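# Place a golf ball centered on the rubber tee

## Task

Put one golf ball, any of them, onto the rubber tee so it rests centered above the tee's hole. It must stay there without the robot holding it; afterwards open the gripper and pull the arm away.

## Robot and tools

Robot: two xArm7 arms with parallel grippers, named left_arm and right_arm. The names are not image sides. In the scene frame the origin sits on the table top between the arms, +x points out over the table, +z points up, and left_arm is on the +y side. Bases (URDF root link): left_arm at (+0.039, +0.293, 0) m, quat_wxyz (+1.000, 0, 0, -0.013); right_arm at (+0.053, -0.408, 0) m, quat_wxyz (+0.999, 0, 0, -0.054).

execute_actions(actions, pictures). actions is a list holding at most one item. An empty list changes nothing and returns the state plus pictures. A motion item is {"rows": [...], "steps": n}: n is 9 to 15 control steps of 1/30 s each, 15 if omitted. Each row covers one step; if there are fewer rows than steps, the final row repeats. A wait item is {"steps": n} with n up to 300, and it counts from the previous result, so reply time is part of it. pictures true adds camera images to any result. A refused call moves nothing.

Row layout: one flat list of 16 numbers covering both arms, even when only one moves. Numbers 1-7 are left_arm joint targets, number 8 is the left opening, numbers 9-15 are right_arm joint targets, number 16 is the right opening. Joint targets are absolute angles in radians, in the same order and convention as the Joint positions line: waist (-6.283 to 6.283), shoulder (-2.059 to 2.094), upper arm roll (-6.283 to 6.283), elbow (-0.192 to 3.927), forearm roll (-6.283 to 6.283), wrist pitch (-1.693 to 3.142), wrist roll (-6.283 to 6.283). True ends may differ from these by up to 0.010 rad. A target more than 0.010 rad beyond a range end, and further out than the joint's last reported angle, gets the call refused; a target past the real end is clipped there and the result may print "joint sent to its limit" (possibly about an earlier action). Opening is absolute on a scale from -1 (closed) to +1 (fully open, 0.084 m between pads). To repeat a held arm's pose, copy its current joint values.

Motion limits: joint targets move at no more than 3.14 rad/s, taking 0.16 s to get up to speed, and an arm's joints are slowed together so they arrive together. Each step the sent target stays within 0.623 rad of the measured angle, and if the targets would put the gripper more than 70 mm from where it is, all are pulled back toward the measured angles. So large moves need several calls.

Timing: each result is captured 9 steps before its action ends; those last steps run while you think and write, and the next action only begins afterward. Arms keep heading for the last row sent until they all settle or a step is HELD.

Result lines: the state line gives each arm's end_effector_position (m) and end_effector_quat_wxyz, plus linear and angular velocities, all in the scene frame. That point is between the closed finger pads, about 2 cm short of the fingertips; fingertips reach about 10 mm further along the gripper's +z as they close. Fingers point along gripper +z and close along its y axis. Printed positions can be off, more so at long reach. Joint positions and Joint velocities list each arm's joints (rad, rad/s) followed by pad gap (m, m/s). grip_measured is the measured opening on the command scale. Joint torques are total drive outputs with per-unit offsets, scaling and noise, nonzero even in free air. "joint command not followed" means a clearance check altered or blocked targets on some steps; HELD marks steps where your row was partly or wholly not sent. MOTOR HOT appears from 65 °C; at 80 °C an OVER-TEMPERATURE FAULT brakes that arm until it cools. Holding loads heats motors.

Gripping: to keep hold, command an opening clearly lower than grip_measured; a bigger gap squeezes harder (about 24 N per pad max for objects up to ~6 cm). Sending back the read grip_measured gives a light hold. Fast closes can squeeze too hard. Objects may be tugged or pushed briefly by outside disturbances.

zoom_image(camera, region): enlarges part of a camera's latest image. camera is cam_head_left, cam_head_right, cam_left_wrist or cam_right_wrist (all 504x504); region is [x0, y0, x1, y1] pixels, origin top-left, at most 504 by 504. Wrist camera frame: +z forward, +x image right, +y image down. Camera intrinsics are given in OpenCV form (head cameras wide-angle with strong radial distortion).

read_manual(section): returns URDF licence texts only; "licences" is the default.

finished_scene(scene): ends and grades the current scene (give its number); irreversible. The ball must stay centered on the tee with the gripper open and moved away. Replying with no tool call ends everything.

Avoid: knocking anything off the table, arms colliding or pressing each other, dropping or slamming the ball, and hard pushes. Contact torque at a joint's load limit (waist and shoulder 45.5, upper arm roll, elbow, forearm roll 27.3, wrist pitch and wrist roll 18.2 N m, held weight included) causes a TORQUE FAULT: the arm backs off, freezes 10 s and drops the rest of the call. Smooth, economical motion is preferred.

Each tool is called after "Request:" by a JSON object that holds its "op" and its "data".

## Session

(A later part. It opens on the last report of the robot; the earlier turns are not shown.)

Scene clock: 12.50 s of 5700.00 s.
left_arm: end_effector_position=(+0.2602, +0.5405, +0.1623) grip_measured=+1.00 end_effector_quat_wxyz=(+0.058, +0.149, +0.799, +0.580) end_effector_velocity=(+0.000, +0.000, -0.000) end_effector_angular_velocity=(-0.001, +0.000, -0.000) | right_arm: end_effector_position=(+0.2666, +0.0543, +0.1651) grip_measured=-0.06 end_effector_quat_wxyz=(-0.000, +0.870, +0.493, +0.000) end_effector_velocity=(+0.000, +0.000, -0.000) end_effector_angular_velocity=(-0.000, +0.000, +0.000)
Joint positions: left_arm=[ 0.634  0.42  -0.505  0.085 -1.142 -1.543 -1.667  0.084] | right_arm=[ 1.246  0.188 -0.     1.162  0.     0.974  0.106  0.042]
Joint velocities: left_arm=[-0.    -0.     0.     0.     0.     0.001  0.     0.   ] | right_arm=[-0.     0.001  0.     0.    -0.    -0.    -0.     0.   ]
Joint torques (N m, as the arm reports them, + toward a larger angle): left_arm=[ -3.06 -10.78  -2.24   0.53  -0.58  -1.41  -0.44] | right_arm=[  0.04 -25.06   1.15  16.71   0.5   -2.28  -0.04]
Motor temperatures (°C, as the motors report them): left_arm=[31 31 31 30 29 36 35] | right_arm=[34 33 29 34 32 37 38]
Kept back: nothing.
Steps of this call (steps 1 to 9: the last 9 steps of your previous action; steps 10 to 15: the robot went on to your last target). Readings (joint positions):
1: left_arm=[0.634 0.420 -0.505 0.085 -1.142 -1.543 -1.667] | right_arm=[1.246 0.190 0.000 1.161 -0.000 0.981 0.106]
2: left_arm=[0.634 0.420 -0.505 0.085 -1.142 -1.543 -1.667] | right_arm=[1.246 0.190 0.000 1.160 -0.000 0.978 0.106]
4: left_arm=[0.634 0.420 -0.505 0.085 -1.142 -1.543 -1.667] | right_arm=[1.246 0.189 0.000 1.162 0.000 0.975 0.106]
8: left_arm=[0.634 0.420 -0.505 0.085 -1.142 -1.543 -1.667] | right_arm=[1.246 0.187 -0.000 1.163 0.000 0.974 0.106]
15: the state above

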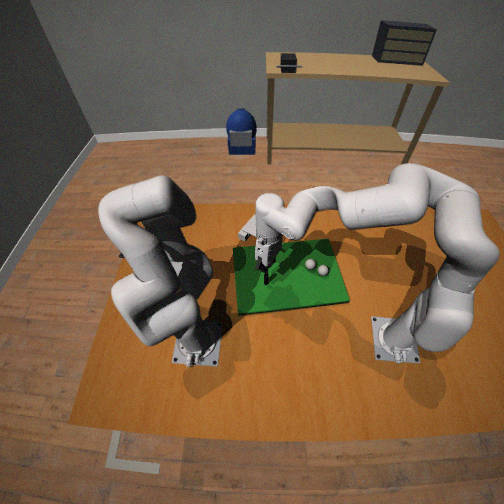

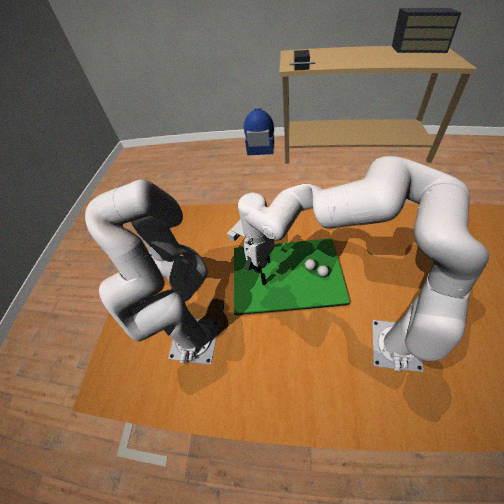

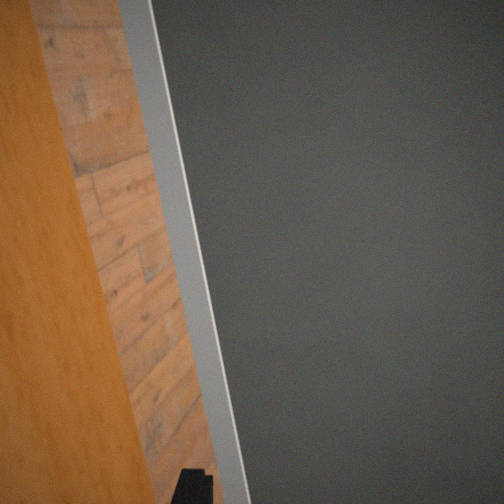

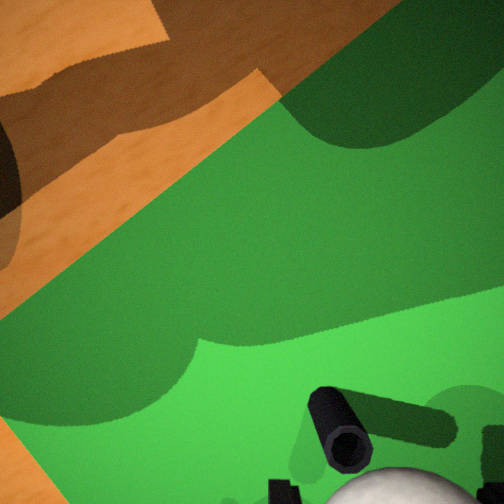

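Request:
{"op": "execute_actions", "data": {"actions": [{"rows":[[0.634,0.42,-0.505,0.085,-1.142,-1.543,-1.667,1,1.2463,0.195,0,1.155,0,0.96,0.1063,-0.35],[0.634,0.42,-0.505,0.085,-1.142,-1.543,-1.667,1,1.2463,0.204,0,1.147,0,0.943,0.1063,-0.35],[0.634,0.42,-0.505,0.085,-1.142,-1.543,-1.667,1,1.2463,0.214,0,1.138,0,0.924,0.1063,-0.35],[0.634,0.42,-0.505,0.085,-1.142,-1.543,-1.667,1,1.2463,0.224,0,1.129,0,0.905,0.1063,-0.35],[0.634,0.42,-0.505,0.085,-1.142,-1.543,-1.667,1,1.2463,0.234,0,1.121,0,0.887,0.1063,-0.35],[0.634,0.42,-0.505,0.085,-1.142,-1.543,-1.667,1,1.2463,0.243,0,1.114,0,0.871,0.1063,-0.35],[0.634,0.42,-0.505,0.085,-1.142,-1.543,-1.667,1,1.2463,0.2518,0,1.1071,0,0.8553,0.1063,-0.35],[0.634,0.42,-0.505,0.085,-1.142,-1.543,-1.667,1,1.2463,0.2584,0,1.1033,0,0.8449,0.1063,-0.35],[0.634,0.42,-0.505,0.085,-1.142,-1.543,-1.667,1,1.2463,0.2633,0,1.1005,0,0.8372,0.1063,-0.35],[0.634,0.42,-0.505,0.085,-1.142,-1.543,-1.667,1,1.2463,0.2667,0,1.0986,0,0.8319,0.1063,-0.35],[0.634,0.42,-0.505,0.085,-1.142,-1.543,-1.667,1,1.2463,0.27,0,1.0968,0,0.8268,0.1063,-0.35],[0.634,0.42,-0.505,0.085,-1.142,-1.543,-1.667,1,1.2463,0.2733,0,1.095,0,0.8217,0.1063,-0.35],[0.634,0.42,-0.505,0.085,-1.142,-1.543,-1.667,1,1.2463,0.275,0,1.0941,0,0.8191,0.1063,-0.35],[0.634,0.42,-0.505,0.085,-1.142,-1.543,-1.667,1,1.2463,0.2766,0,1.0932,0,0.8166,0.1063,-0.35],[0.634,0.42,-0.505,0.085,-1.142,-1.543,-1.667,1,1.2463,0.2783,0,1.0923,0,0.814,0.1063,-0.35]],"steps":15}]}}

Request:
{"op": "execute_actions", "data": {"actions": [{"steps":22}], "pictures": true}}

Request:
{"op": "zoom_image", "data": {"camera": "cam_head_left", "region": [230, 230, 310, 310]}}

Scene clock: 14.00 s of 5700.00 s.
left_arm: end_effector_position=(+0.2602, +0.5405, +0.1623) grip_measured=+1.00 end_effector_quat_wxyz=(+0.058, +0.149, +0.799, +0.580) end_effector_velocity=(-0.000, +0.000, -0.000) end_effector_angular_velocity=(-0.000, +0.000, +0.000) | right_arm: end_effector_position=(+0.2671, +0.0553, +0.1458) grip_measured=-0.06 end_effector_quat_wxyz=(-0.001, +0.870, +0.493, +0.001) end_effector_velocity=(-0.008, -0.015, -0.212) end_effector_angular_velocity=(-0.063, +0.029, +0.002)
Joint positions: left_arm=[ 0.634  0.42  -0.505  0.085 -1.142 -1.543 -1.667  0.084] | right_arm=[ 1.246  0.215 -0.     1.138  0.     0.92   0.106  0.042]
Joint velocities: left_arm=[ 0. -0.  0. -0.  0.  0. -0.  0.] | right_arm=[ 0.     0.288  0.002 -0.256 -0.    -0.474 -0.    -0.   ]
Joint torques (N m, as the arm reports them, + toward a larger angle): left_arm=[ -1.69 -11.19  -2.22   0.69  -0.59  -1.77  -0.94] | right_arm=[  0.75 -24.     1.04  15.7    0.14  -2.43  -0.22]
Motor temperatures (°C, as the motors report them): left_arm=[31 31 31 30 29 36 35] | right_arm=[34 33 29 34 32 37 38]
Steps of this call (steps 1 to 15: the robot went on to your last target; steps 16 to 39: nothing new was sent; steps 40 to 45: the first 6 steps of this action). Readings (joint positions):
40: left_arm=[0.634 0.420 -0.505 0.085 -1.142 -1.543 -1.667] | right_arm=[1.246 0.188 -0.000 1.162 -0.000 0.973 0.106]
41: left_arm=[0.634 0.420 -0.505 0.085 -1.142 -1.543 -1.667] | right_arm=[1.246 0.190 -0.000 1.160 0.000 0.969 0.106]
43: left_arm=[0.634 0.420 -0.505 0.085 -1.142 -1.543 -1.667] | right_arm=[1.246 0.198 -0.000 1.153 0.000 0.949 0.106]
45: the state above

Scene clock: 14.73 s of 5700.00 s.
left_arm: end_effector_position=(+0.2602, +0.5405, +0.1623) grip_measured=+1.00 end_effector_quat_wxyz=(+0.058, +0.149, +0.799, +0.580) end_effector_velocity=(+0.000, -0.000, +0.000) end_effector_angular_velocity=(-0.000, -0.000, -0.002) | right_arm: end_effector_position=(+0.2667, +0.0544, +0.1042) grip_measured=-0.06 end_effector_quat_wxyz=(-0.000, +0.870, +0.493, +0.000) end_effector_velocity=(-0.001, -0.000, -0.002) end_effector_angular_velocity=(-0.003, +0.001, +0.002)
Joint positions: left_arm=[ 0.634  0.42  -0.505  0.085 -1.142 -1.543 -1.667  0.084] | right_arm=[ 1.246  0.278 -0.     1.092  0.     0.814  0.106  0.042]
Joint velocities: left_arm=[ 0.    -0.    -0.     0.     0.002 -0.     0.     0.   ] | right_arm=[ 0.     0.002  0.001 -0.002 -0.    -0.001 -0.     0.   ]
Joint torques (N m, as the arm reports them, + toward a larger angle): left_arm=[ -2.33 -10.83  -2.78   0.29  -0.27  -1.83  -0.53] | right_arm=[ -0.47 -26.38   0.95  16.04   0.27  -2.19  -0.19]
Motor temperatures (°C, as the motors report them): left_arm=[31 31 31 30 29 36 35] | right_arm=[34 33 29 34 32 37 38]
Kept back: nothing.
Steps of this call (steps 1 to 9: the last 9 steps of your previous action; steps 10 to 22: the robot went on to your last target). Readings (joint positions):
1: left_arm=[0.634 0.420 -0.505 0.085 -1.142 -1.543 -1.667] | right_arm=[1.246 0.225 -0.000 1.129 0.000 0.904 0.106]
2: left_arm=[0.634 0.420 -0.505 0.085 -1.142 -1.543 -1.667] | right_arm=[1.246 0.235 0.000 1.121 -0.000 0.888 0.106]
4: left_arm=[0.634 0.420 -0.505 0.085 -1.142 -1.543 -1.667] | right_arm=[1.246 0.252 0.000 1.107 -0.000 0.860 0.106]
8: left_arm=[0.634 0.420 -0.505 0.085 -1.142 -1.543 -1.667] | right_arm=[1.246 0.270 0.000 1.097 -0.000 0.829 0.106]
22: the state above

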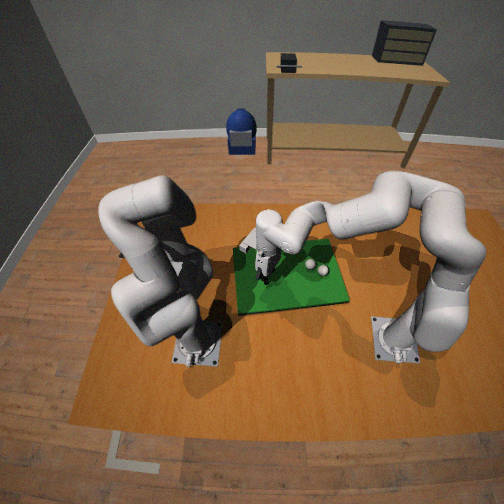

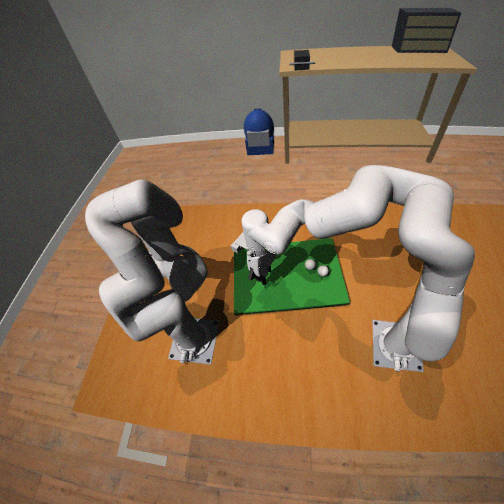

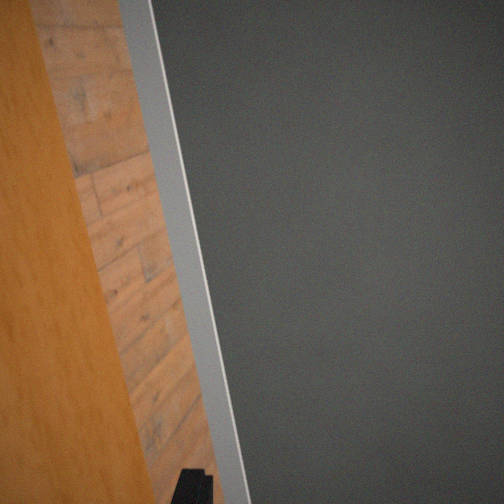

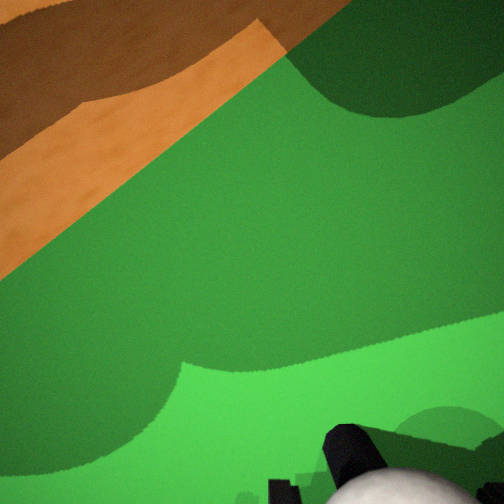

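Region (230, 230, 310, 310) of cam_head_left's 504x504 image, scaled by 6.300, with more detail than that image has.

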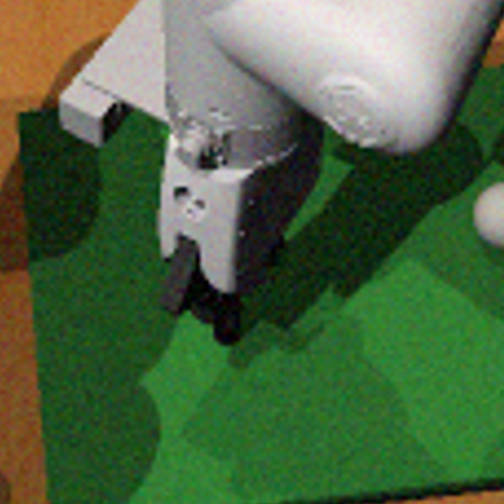

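No contact yet; base position matches. Down 2 mm.

Request:
{"op": "execute_actions", "data": {"actions": [{"rows":[[0.634,0.42,-0.505,0.085,-1.142,-1.543,-1.667,1,1.2463,0.28,0,1.0914,0,0.8114,0.1063,-0.35],[0.634,0.42,-0.505,0.085,-1.142,-1.543,-1.667,1,1.2463,0.2817,0,1.0906,0,0.8089,0.1063,-0.35]],"steps":9}]}}

Request:
{"op": "execute_actions", "data": {"actions": [{"steps":14}]}}

Scene clock: 15.03 s of 5700.00 s.
left_arm: end_effector_position=(+0.2602, +0.5405, +0.1623) grip_measured=+1.00 end_effector_quat_wxyz=(+0.058, +0.149, +0.799, +0.580) end_effector_velocity=(-0.001, +0.000, -0.000) end_effector_angular_velocity=(-0.000, +0.000, +0.003) | right_arm: end_effector_position=(+0.2666, +0.0543, +0.1040) grip_measured=-0.06 end_effector_quat_wxyz=(-0.000, +0.870, +0.493, +0.000) end_effector_velocity=(+0.001, -0.000, -0.000) end_effector_angular_velocity=(-0.000, +0.000, -0.002)
Joint positions: left_arm=[ 0.634  0.42  -0.505  0.085 -1.142 -1.543 -1.667  0.084] | right_arm=[ 1.246  0.278 -0.     1.092  0.     0.814  0.106  0.042]
Joint velocities: left_arm=[ 0.     0.    -0.     0.    -0.003  0.001 -0.001  0.   ] | right_arm=[ 0.     0.    -0.001 -0.     0.001  0.     0.    -0.   ]
Joint torques (N m, as the arm reports them, + toward a larger angle): left_arm=[ -1.28 -11.18  -2.49   0.31  -0.38  -1.85  -0.63] | right_arm=[ -0.19 -27.03   1.06  15.93   0.34  -1.9   -0.36]
Motor temperatures (°C, as the motors report them): left_arm=[31 31 31 30 29 36 35] | right_arm=[34 33 29 34 32 37 38]
Kept back: the last 9 steps of this action.
Steps of this call (steps 1 to 9: the robot went on to your last target). Readings (joint positions):
1: left_arm=[0.634 0.420 -0.505 0.085 -1.142 -1.543 -1.667] | right_arm=[1.246 0.278 -0.000 1.092 0.000 0.814 0.106]
2: left_arm=[0.634 0.420 -0.505 0.085 -1.142 -1.543 -1.667] | right_arm=[1.246 0.278 -0.000 1.092 0.000 0.814 0.106]
4: left_arm=[0.634 0.420 -0.505 0.085 -1.142 -1.543 -1.667] | right_arm=[1.246 0.278 -0.000 1.092 0.000 0.814 0.106]
8: left_arm=[0.634 0.420 -0.505 0.085 -1.142 -1.543 -1.667] | right_arm=[1.246 0.278 -0.000 1.092 0.000 0.814 0.106]
9: the state above

Scene clock: 15.50 s of 5700.00 s.
left_arm: end_effector_position=(+0.2602, +0.5405, +0.1623) grip_measured=+1.00 end_effector_quat_wxyz=(+0.058, +0.149, +0.799, +0.580) end_effector_velocity=(+0.000, -0.000, -0.000) end_effector_angular_velocity=(-0.000, -0.000, -0.002) | right_arm: end_effector_position=(+0.2668, +0.0547, +0.1027) grip_measured=-0.05 end_effector_quat_wxyz=(-0.000, +0.870, +0.493, +0.001) end_effector_velocity=(+0.001, -0.001, -0.001) end_effector_angular_velocity=(-0.001, +0.000, -0.002)
Joint positions: left_arm=[ 0.634  0.42  -0.505  0.085 -1.142 -1.543 -1.667  0.084] | right_arm=[ 1.246  0.281 -0.     1.091 -0.     0.809  0.106  0.042]
Joint velocities: left_arm=[-0.    -0.    -0.     0.     0.001  0.     0.     0.   ] | right_arm=[ 0.     0.001 -0.002 -0.001  0.    -0.001  0.     0.   ]
Joint torques (N m, as the arm reports them, + toward a larger angle): left_arm=[ -2.45 -11.89  -2.66   0.66  -0.58  -1.53  -0.56] | right_arm=[ -0.12 -24.21   0.59  13.96   0.44  -1.8   -0.04]
Motor temperatures (°C, as the motors report them): left_arm=[31 31 31 30 29 36 35] | right_arm=[34 33 29 34 32 37 38]
Kept back: nothing.
Steps of this call (steps 1 to 9: the last 9 steps of your previous action; steps 10 to 14: the robot went on to your last target). Readings (joint positions):
1: left_arm=[0.634 0.420 -0.505 0.085 -1.142 -1.543 -1.667] | right_arm=[1.246 0.278 -0.000 1.092 -0.000 0.814 0.106]
2: left_arm=[0.634 0.420 -0.505 0.085 -1.142 -1.543 -1.667] | right_arm=[1.246 0.279 -0.000 1.092 0.000 0.813 0.106]
4: left_arm=[0.634 0.420 -0.505 0.085 -1.142 -1.543 -1.667] | right_arm=[1.246 0.280 -0.000 1.091 0.000 0.811 0.106]
8: left_arm=[0.634 0.420 -0.505 0.085 -1.142 -1.543 -1.667] | right_arm=[1.246 0.281 -0.000 1.092 -0.000 0.809 0.106]
14: the state above

Contact. Release slowly, then lift.

Request:
{"op": "execute_actions", "data": {"actions": [{"rows":[[0.634,0.42,-0.505,0.085,-1.142,-1.543,-1.667,1,1.2463,0.2805,0,1.0912,0,0.8107,0.1063,-0.2],[0.634,0.42,-0.505,0.085,-1.142,-1.543,-1.667,1,1.2463,0.2805,0,1.0912,0,0.8107,0.1063,-0.1],[0.634,0.42,-0.505,0.085,-1.142,-1.543,-1.667,1,1.2463,0.2805,0,1.0912,0,0.8107,0.1063,-0.06],[0.634,0.42,-0.505,0.085,-1.142,-1.543,-1.667,1,1.2463,0.2805,0,1.0912,0,0.8107,0.1063,-0.03],[0.634,0.42,-0.505,0.085,-1.142,-1.543,-1.667,1,1.2463,0.2805,0,1.0912,0,0.8107,0.1063,0],[0.634,0.42,-0.505,0.085,-1.142,-1.543,-1.667,1,1.2463,0.2805,0,1.0912,0,0.8107,0.1063,0.03],[0.634,0.42,-0.505,0.085,-1.142,-1.543,-1.667,1,1.2463,0.2805,0,1.0912,0,0.8107,0.1063,0.06],[0.634,0.42,-0.505,0.085,-1.142,-1.543,-1.667,1,1.2463,0.2805,0,1.0912,0,0.8107,0.1063,0.09],[0.634,0.42,-0.505,0.085,-1.142,-1.543,-1.667,1,1.2463,0.2805,0,1.0912,0,0.8107,0.1063,0.12],[0.634,0.42,-0.505,0.085,-1.142,-1.543,-1.667,1,1.2463,0.2805,0,1.0912,0,0.8107,0.1063,0.16],[0.634,0.42,-0.505,0.085,-1.142,-1.543,-1.667,1,1.2463,0.2805,0,1.0912,0,0.8107,0.1063,0.25],[0.634,0.42,-0.505,0.085,-1.142,-1.543,-1.667,1,1.2463,0.2805,0,1.0912,0,0.8107,0.1063,0.4],[0.634,0.42,-0.505,0.085,-1.142,-1.543,-1.667,1,1.2463,0.2805,0,1.0912,0,0.8107,0.1063,0.7]],"steps":15}]}}

Request:
{"op": "execute_actions", "data": {"actions": [{"rows":[[0.634,0.42,-0.505,0.085,-1.142,-1.543,-1.667,1,1.2463,0.1655,0,1.2077,0,1.0422,0.1063,1]],"steps":12}]}}

Request:
{"op": "execute_actions", "data": {"actions": [{"rows":[[0.634,0.42,-0.505,0.085,-1.142,-1.543,-1.667,1,1.1,-0.25,0,1.105,0,1.355,0.1,1]],"steps":15}]}}

Request:
{"op": "execute_actions", "data": {"actions": [{"steps":20}], "pictures": true}}

Scene clock: 16.67 s of 5700.00 s.
left_arm: end_effector_position=(+0.2602, +0.5405, +0.1623) grip_measured=+1.00 end_effector_quat_wxyz=(+0.058, +0.149, +0.799, +0.580) end_effector_velocity=(-0.000, +0.000, +0.000) end_effector_angular_velocity=(+0.001, +0.000, +0.001) | right_arm: end_effector_position=(+0.2663, +0.0535, +0.1015) grip_measured=+0.00 end_effector_quat_wxyz=(+0.001, +0.870, +0.493, -0.001) end_effector_velocity=(-0.011, -0.025, -0.031) end_effector_angular_velocity=(-0.078, +0.036, -0.001)
Joint positions: left_arm=[ 0.634  0.42  -0.505  0.085 -1.142 -1.543 -1.667  0.084] | right_arm=[ 1.246  0.282 -0.     1.09  -0.     0.811  0.106  0.044]
Joint velocities: left_arm=[ 0.     0.     0.001 -0.    -0.001 -0.001  0.     0.   ] | right_arm=[-0.     0.027 -0.001 -0.042  0.     0.016 -0.     0.039]
Joint torques (N m, as the arm reports them, + toward a larger angle): left_arm=[ -2.33 -12.09  -2.05   0.95  -0.58  -1.68  -0.48] | right_arm=[  0.68 -26.59   0.75  15.68   0.61  -2.28  -0.19]
Motor temperatures (°C, as the motors report them): left_arm=[31 31 31 30 29 36 35] | right_arm=[34 33 29 35 32 37 38]
Steps of this call (steps 1 to 15: the robot went on to your last target; steps 16 to 29: nothing new was sent; steps 30 to 35: the first 6 steps of this action). Readings (joint positions):
30: left_arm=[0.634 0.420 -0.505 0.085 -1.142 -1.543 -1.667] | right_arm=[1.246 0.281 -0.000 1.091 -0.000 0.809 0.106]
31: left_arm=[0.634 0.420 -0.505 0.085 -1.142 -1.543 -1.667] | right_arm=[1.246 0.281 0.000 1.091 0.000 0.809 0.106]
33: left_arm=[0.634 0.420 -0.505 0.085 -1.142 -1.543 -1.667] | right_arm=[1.246 0.281 0.000 1.091 0.000 0.810 0.106]
35: the state above

Scene clock: 17.07 s of 5700.00 s.
left_arm: end_effector_position=(+0.2602, +0.5405, +0.1623) grip_measured=+1.00 end_effector_quat_wxyz=(+0.058, +0.149, +0.799, +0.580) end_effector_velocity=(-0.000, -0.000, +0.000) end_effector_angular_velocity=(+0.000, -0.000, +0.000) | right_arm: end_effector_position=(+0.2657, +0.0524, +0.1090) grip_measured=+0.99 end_effector_quat_wxyz=(+0.003, +0.870, +0.493, -0.005) end_effector_velocity=(-0.013, -0.026, +0.229) end_effector_angular_velocity=(-0.197, +0.091, +0.002)
Joint positions: left_arm=[ 0.634  0.42  -0.505  0.085 -1.142 -1.543 -1.667  0.084] | right_arm=[ 1.246  0.271  0.     1.101 -0.     0.842  0.106  0.083]
Joint velocities: left_arm=[-0.     0.    -0.    -0.    -0.    -0.001 -0.     0.   ] | right_arm=[ 0.001 -0.334  0.001  0.329 -0.     0.88  -0.     0.027]
Joint torques (N m, as the arm reports them, + toward a larger angle): left_arm=[ -2.79 -11.34  -2.06   0.9   -0.5   -1.59  -0.67] | right_arm=[ -0.04 -43.98   0.61  26.85   0.48  -1.8    0.04]
Motor temperatures (°C, as the motors report them): left_arm=[31 31 31 30 29 36 35] | right_arm=[34 33 29 35 32 37 38]
Steps of this call (steps 1 to 9: the last 9 steps of your previous action; steps 10 to 12: the first 3 steps of this action). Readings (joint positions):
10: left_arm=[0.634 0.420 -0.505 0.085 -1.142 -1.543 -1.667] | right_arm=[1.246 0.281 0.000 1.091 0.000 0.812 0.106]
11: left_arm=[0.634 0.420 -0.505 0.085 -1.142 -1.543 -1.667] | right_arm=[1.246 0.278 0.000 1.094 -0.000 0.820 0.106]
12: the state above

Scene clock: 17.57 s of 5700.00 s.
left_arm: end_effector_position=(+0.2602, +0.5405, +0.1623) grip_measured=+1.00 end_effector_quat_wxyz=(+0.058, +0.149, +0.799, +0.580) end_effector_velocity=(+0.000, -0.000, +0.000) end_effector_angular_velocity=(+0.000, -0.001, -0.000) | right_arm: end_effector_position=(+0.2736, +0.0166, +0.2307) grip_measured=+1.00 end_effector_quat_wxyz=(+0.003, +0.881, +0.474, -0.005) end_effector_velocity=(+0.117, -0.286, +0.457) end_effector_angular_velocity=(+0.236, -0.129, -0.475)
Joint positions: left_arm=[ 0.634  0.42  -0.505  0.085 -1.142 -1.543 -1.667  0.084] | right_arm=[1.199 0.034 0.001 1.167 0.    1.145 0.104 0.084]
Joint velocities: left_arm=[-0.    -0.    -0.     0.    -0.    -0.001 -0.     0.   ] | right_arm=[-0.421 -1.193 -0.071 -0.136 -0.003  0.788 -0.015  0.   ]
Joint torques (N m, as the arm reports them, + toward a larger angle): left_arm=[ -3.26 -10.95  -2.27   0.95  -0.7   -1.9   -0.89] | right_arm=[  2.81 -17.22   3.26  14.33   0.64  -1.71  -0.07]
Motor temperatures (°C, as the motors report them): left_arm=[31 31 31 30 29 36 35] | right_arm=[34 33 29 35 32 37 38]
Steps of this call (steps 1 to 9: the last 9 steps of your previous action; steps 10 to 15: the first 6 steps of this action). Readings (joint positions):
10: left_arm=[0.634 0.420 -0.505 0.085 -1.142 -1.543 -1.667] | right_arm=[1.246 0.167 0.000 1.204 -0.000 1.040 0.106]
11: left_arm=[0.634 0.420 -0.505 0.085 -1.142 -1.543 -1.667] | right_arm=[1.244 0.162 0.001 1.200 0.000 1.047 0.106]
13: left_arm=[0.634 0.420 -0.505 0.085 -1.142 -1.543 -1.667] | right_arm=[1.227 0.114 0.004 1.181 0.000 1.090 0.105]
15: the state above

Scene clock: 18.23 s of 5700.00 s.
left_arm: end_effector_position=(+0.2602, +0.5405, +0.1623) grip_measured=+1.00 end_effector_quat_wxyz=(+0.058, +0.149, +0.799, +0.580) end_effector_velocity=(-0.000, +0.000, -0.000) end_effector_angular_velocity=(-0.000, -0.000, +0.000) | right_arm: end_effector_position=(+0.2748, -0.0684, +0.3142) grip_measured=+1.00 end_effector_quat_wxyz=(+0.000, +0.902, +0.431, -0.001) end_effector_velocity=(+0.001, -0.001, +0.004) end_effector_angular_velocity=(+0.008, -0.004, -0.005)
Joint positions: left_arm=[ 0.634  0.42  -0.505  0.085 -1.142 -1.543 -1.667  0.084] | right_arm=[ 1.1   -0.249  0.     1.105  0.     1.355  0.1    0.084]
Joint velocities: left_arm=[ 0. -0. -0.  0. -0.  0. -0.  0.] | right_arm=[-0.002 -0.008 -0.002  0.002  0.     0.002  0.001  0.   ]
Joint torques (N m, as the arm reports them, + toward a larger angle): left_arm=[ -2.16 -11.74  -2.23   0.74  -0.35  -1.73  -0.6 ] | right_arm=[ -0.54 -15.49   1.34  17.21   0.52  -1.9   -0.33]
Motor temperatures (°C, as the motors report them): left_arm=[31 31 31 30 29 36 35] | right_arm=[34 33 29 35 32 37 38]
Kept back: nothing.
Steps of this call (steps 1 to 9: the last 9 steps of your previous action; steps 10 to 20: the robot went on to your last target). Readings (joint positions):
1: left_arm=[0.634 0.420 -0.505 0.085 -1.142 -1.543 -1.667] | right_arm=[1.185 -0.005 -0.001 1.162 -0.000 1.171 0.104]
2: left_arm=[0.634 0.420 -0.505 0.085 -1.142 -1.543 -1.667] | right_arm=[1.172 -0.042 -0.002 1.155 -0.000 1.198 0.103]
4: left_arm=[0.634 0.420 -0.505 0.085 -1.142 -1.543 -1.667] | right_arm=[1.147 -0.116 -0.001 1.137 -0.000 1.253 0.102]
8: left_arm=[0.634 0.420 -0.505 0.085 -1.142 -1.543 -1.667] | right_arm=[1.107 -0.233 -0.002 1.114 -0.000 1.337 0.100]
20: the state above

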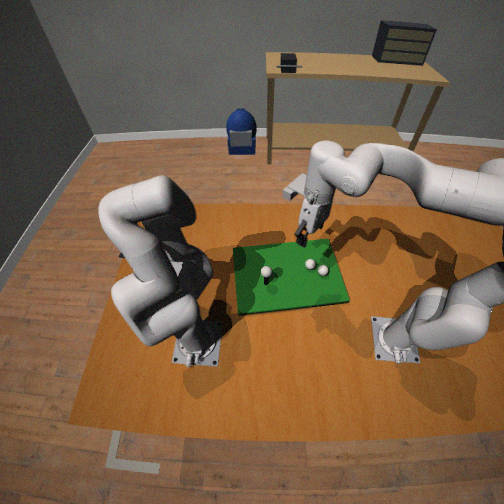

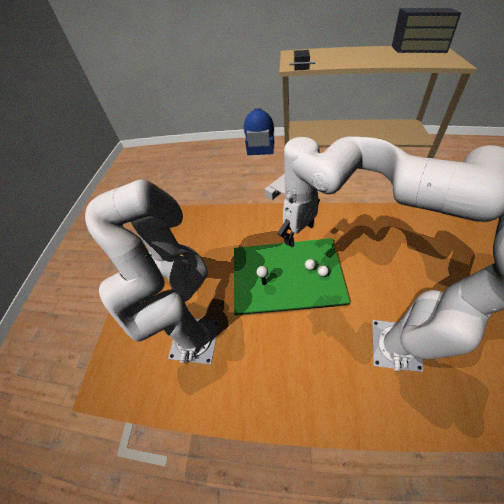

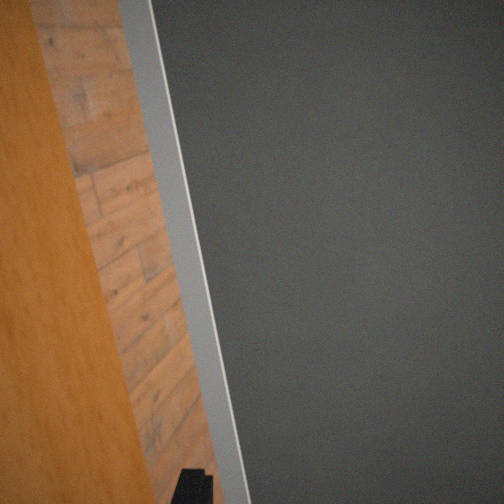

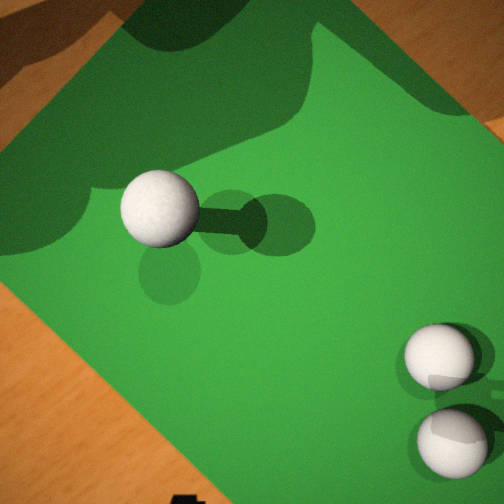

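Request:
{"op": "finished_scene", "data": {"scene": 1}}

The scene is finished: the task was done.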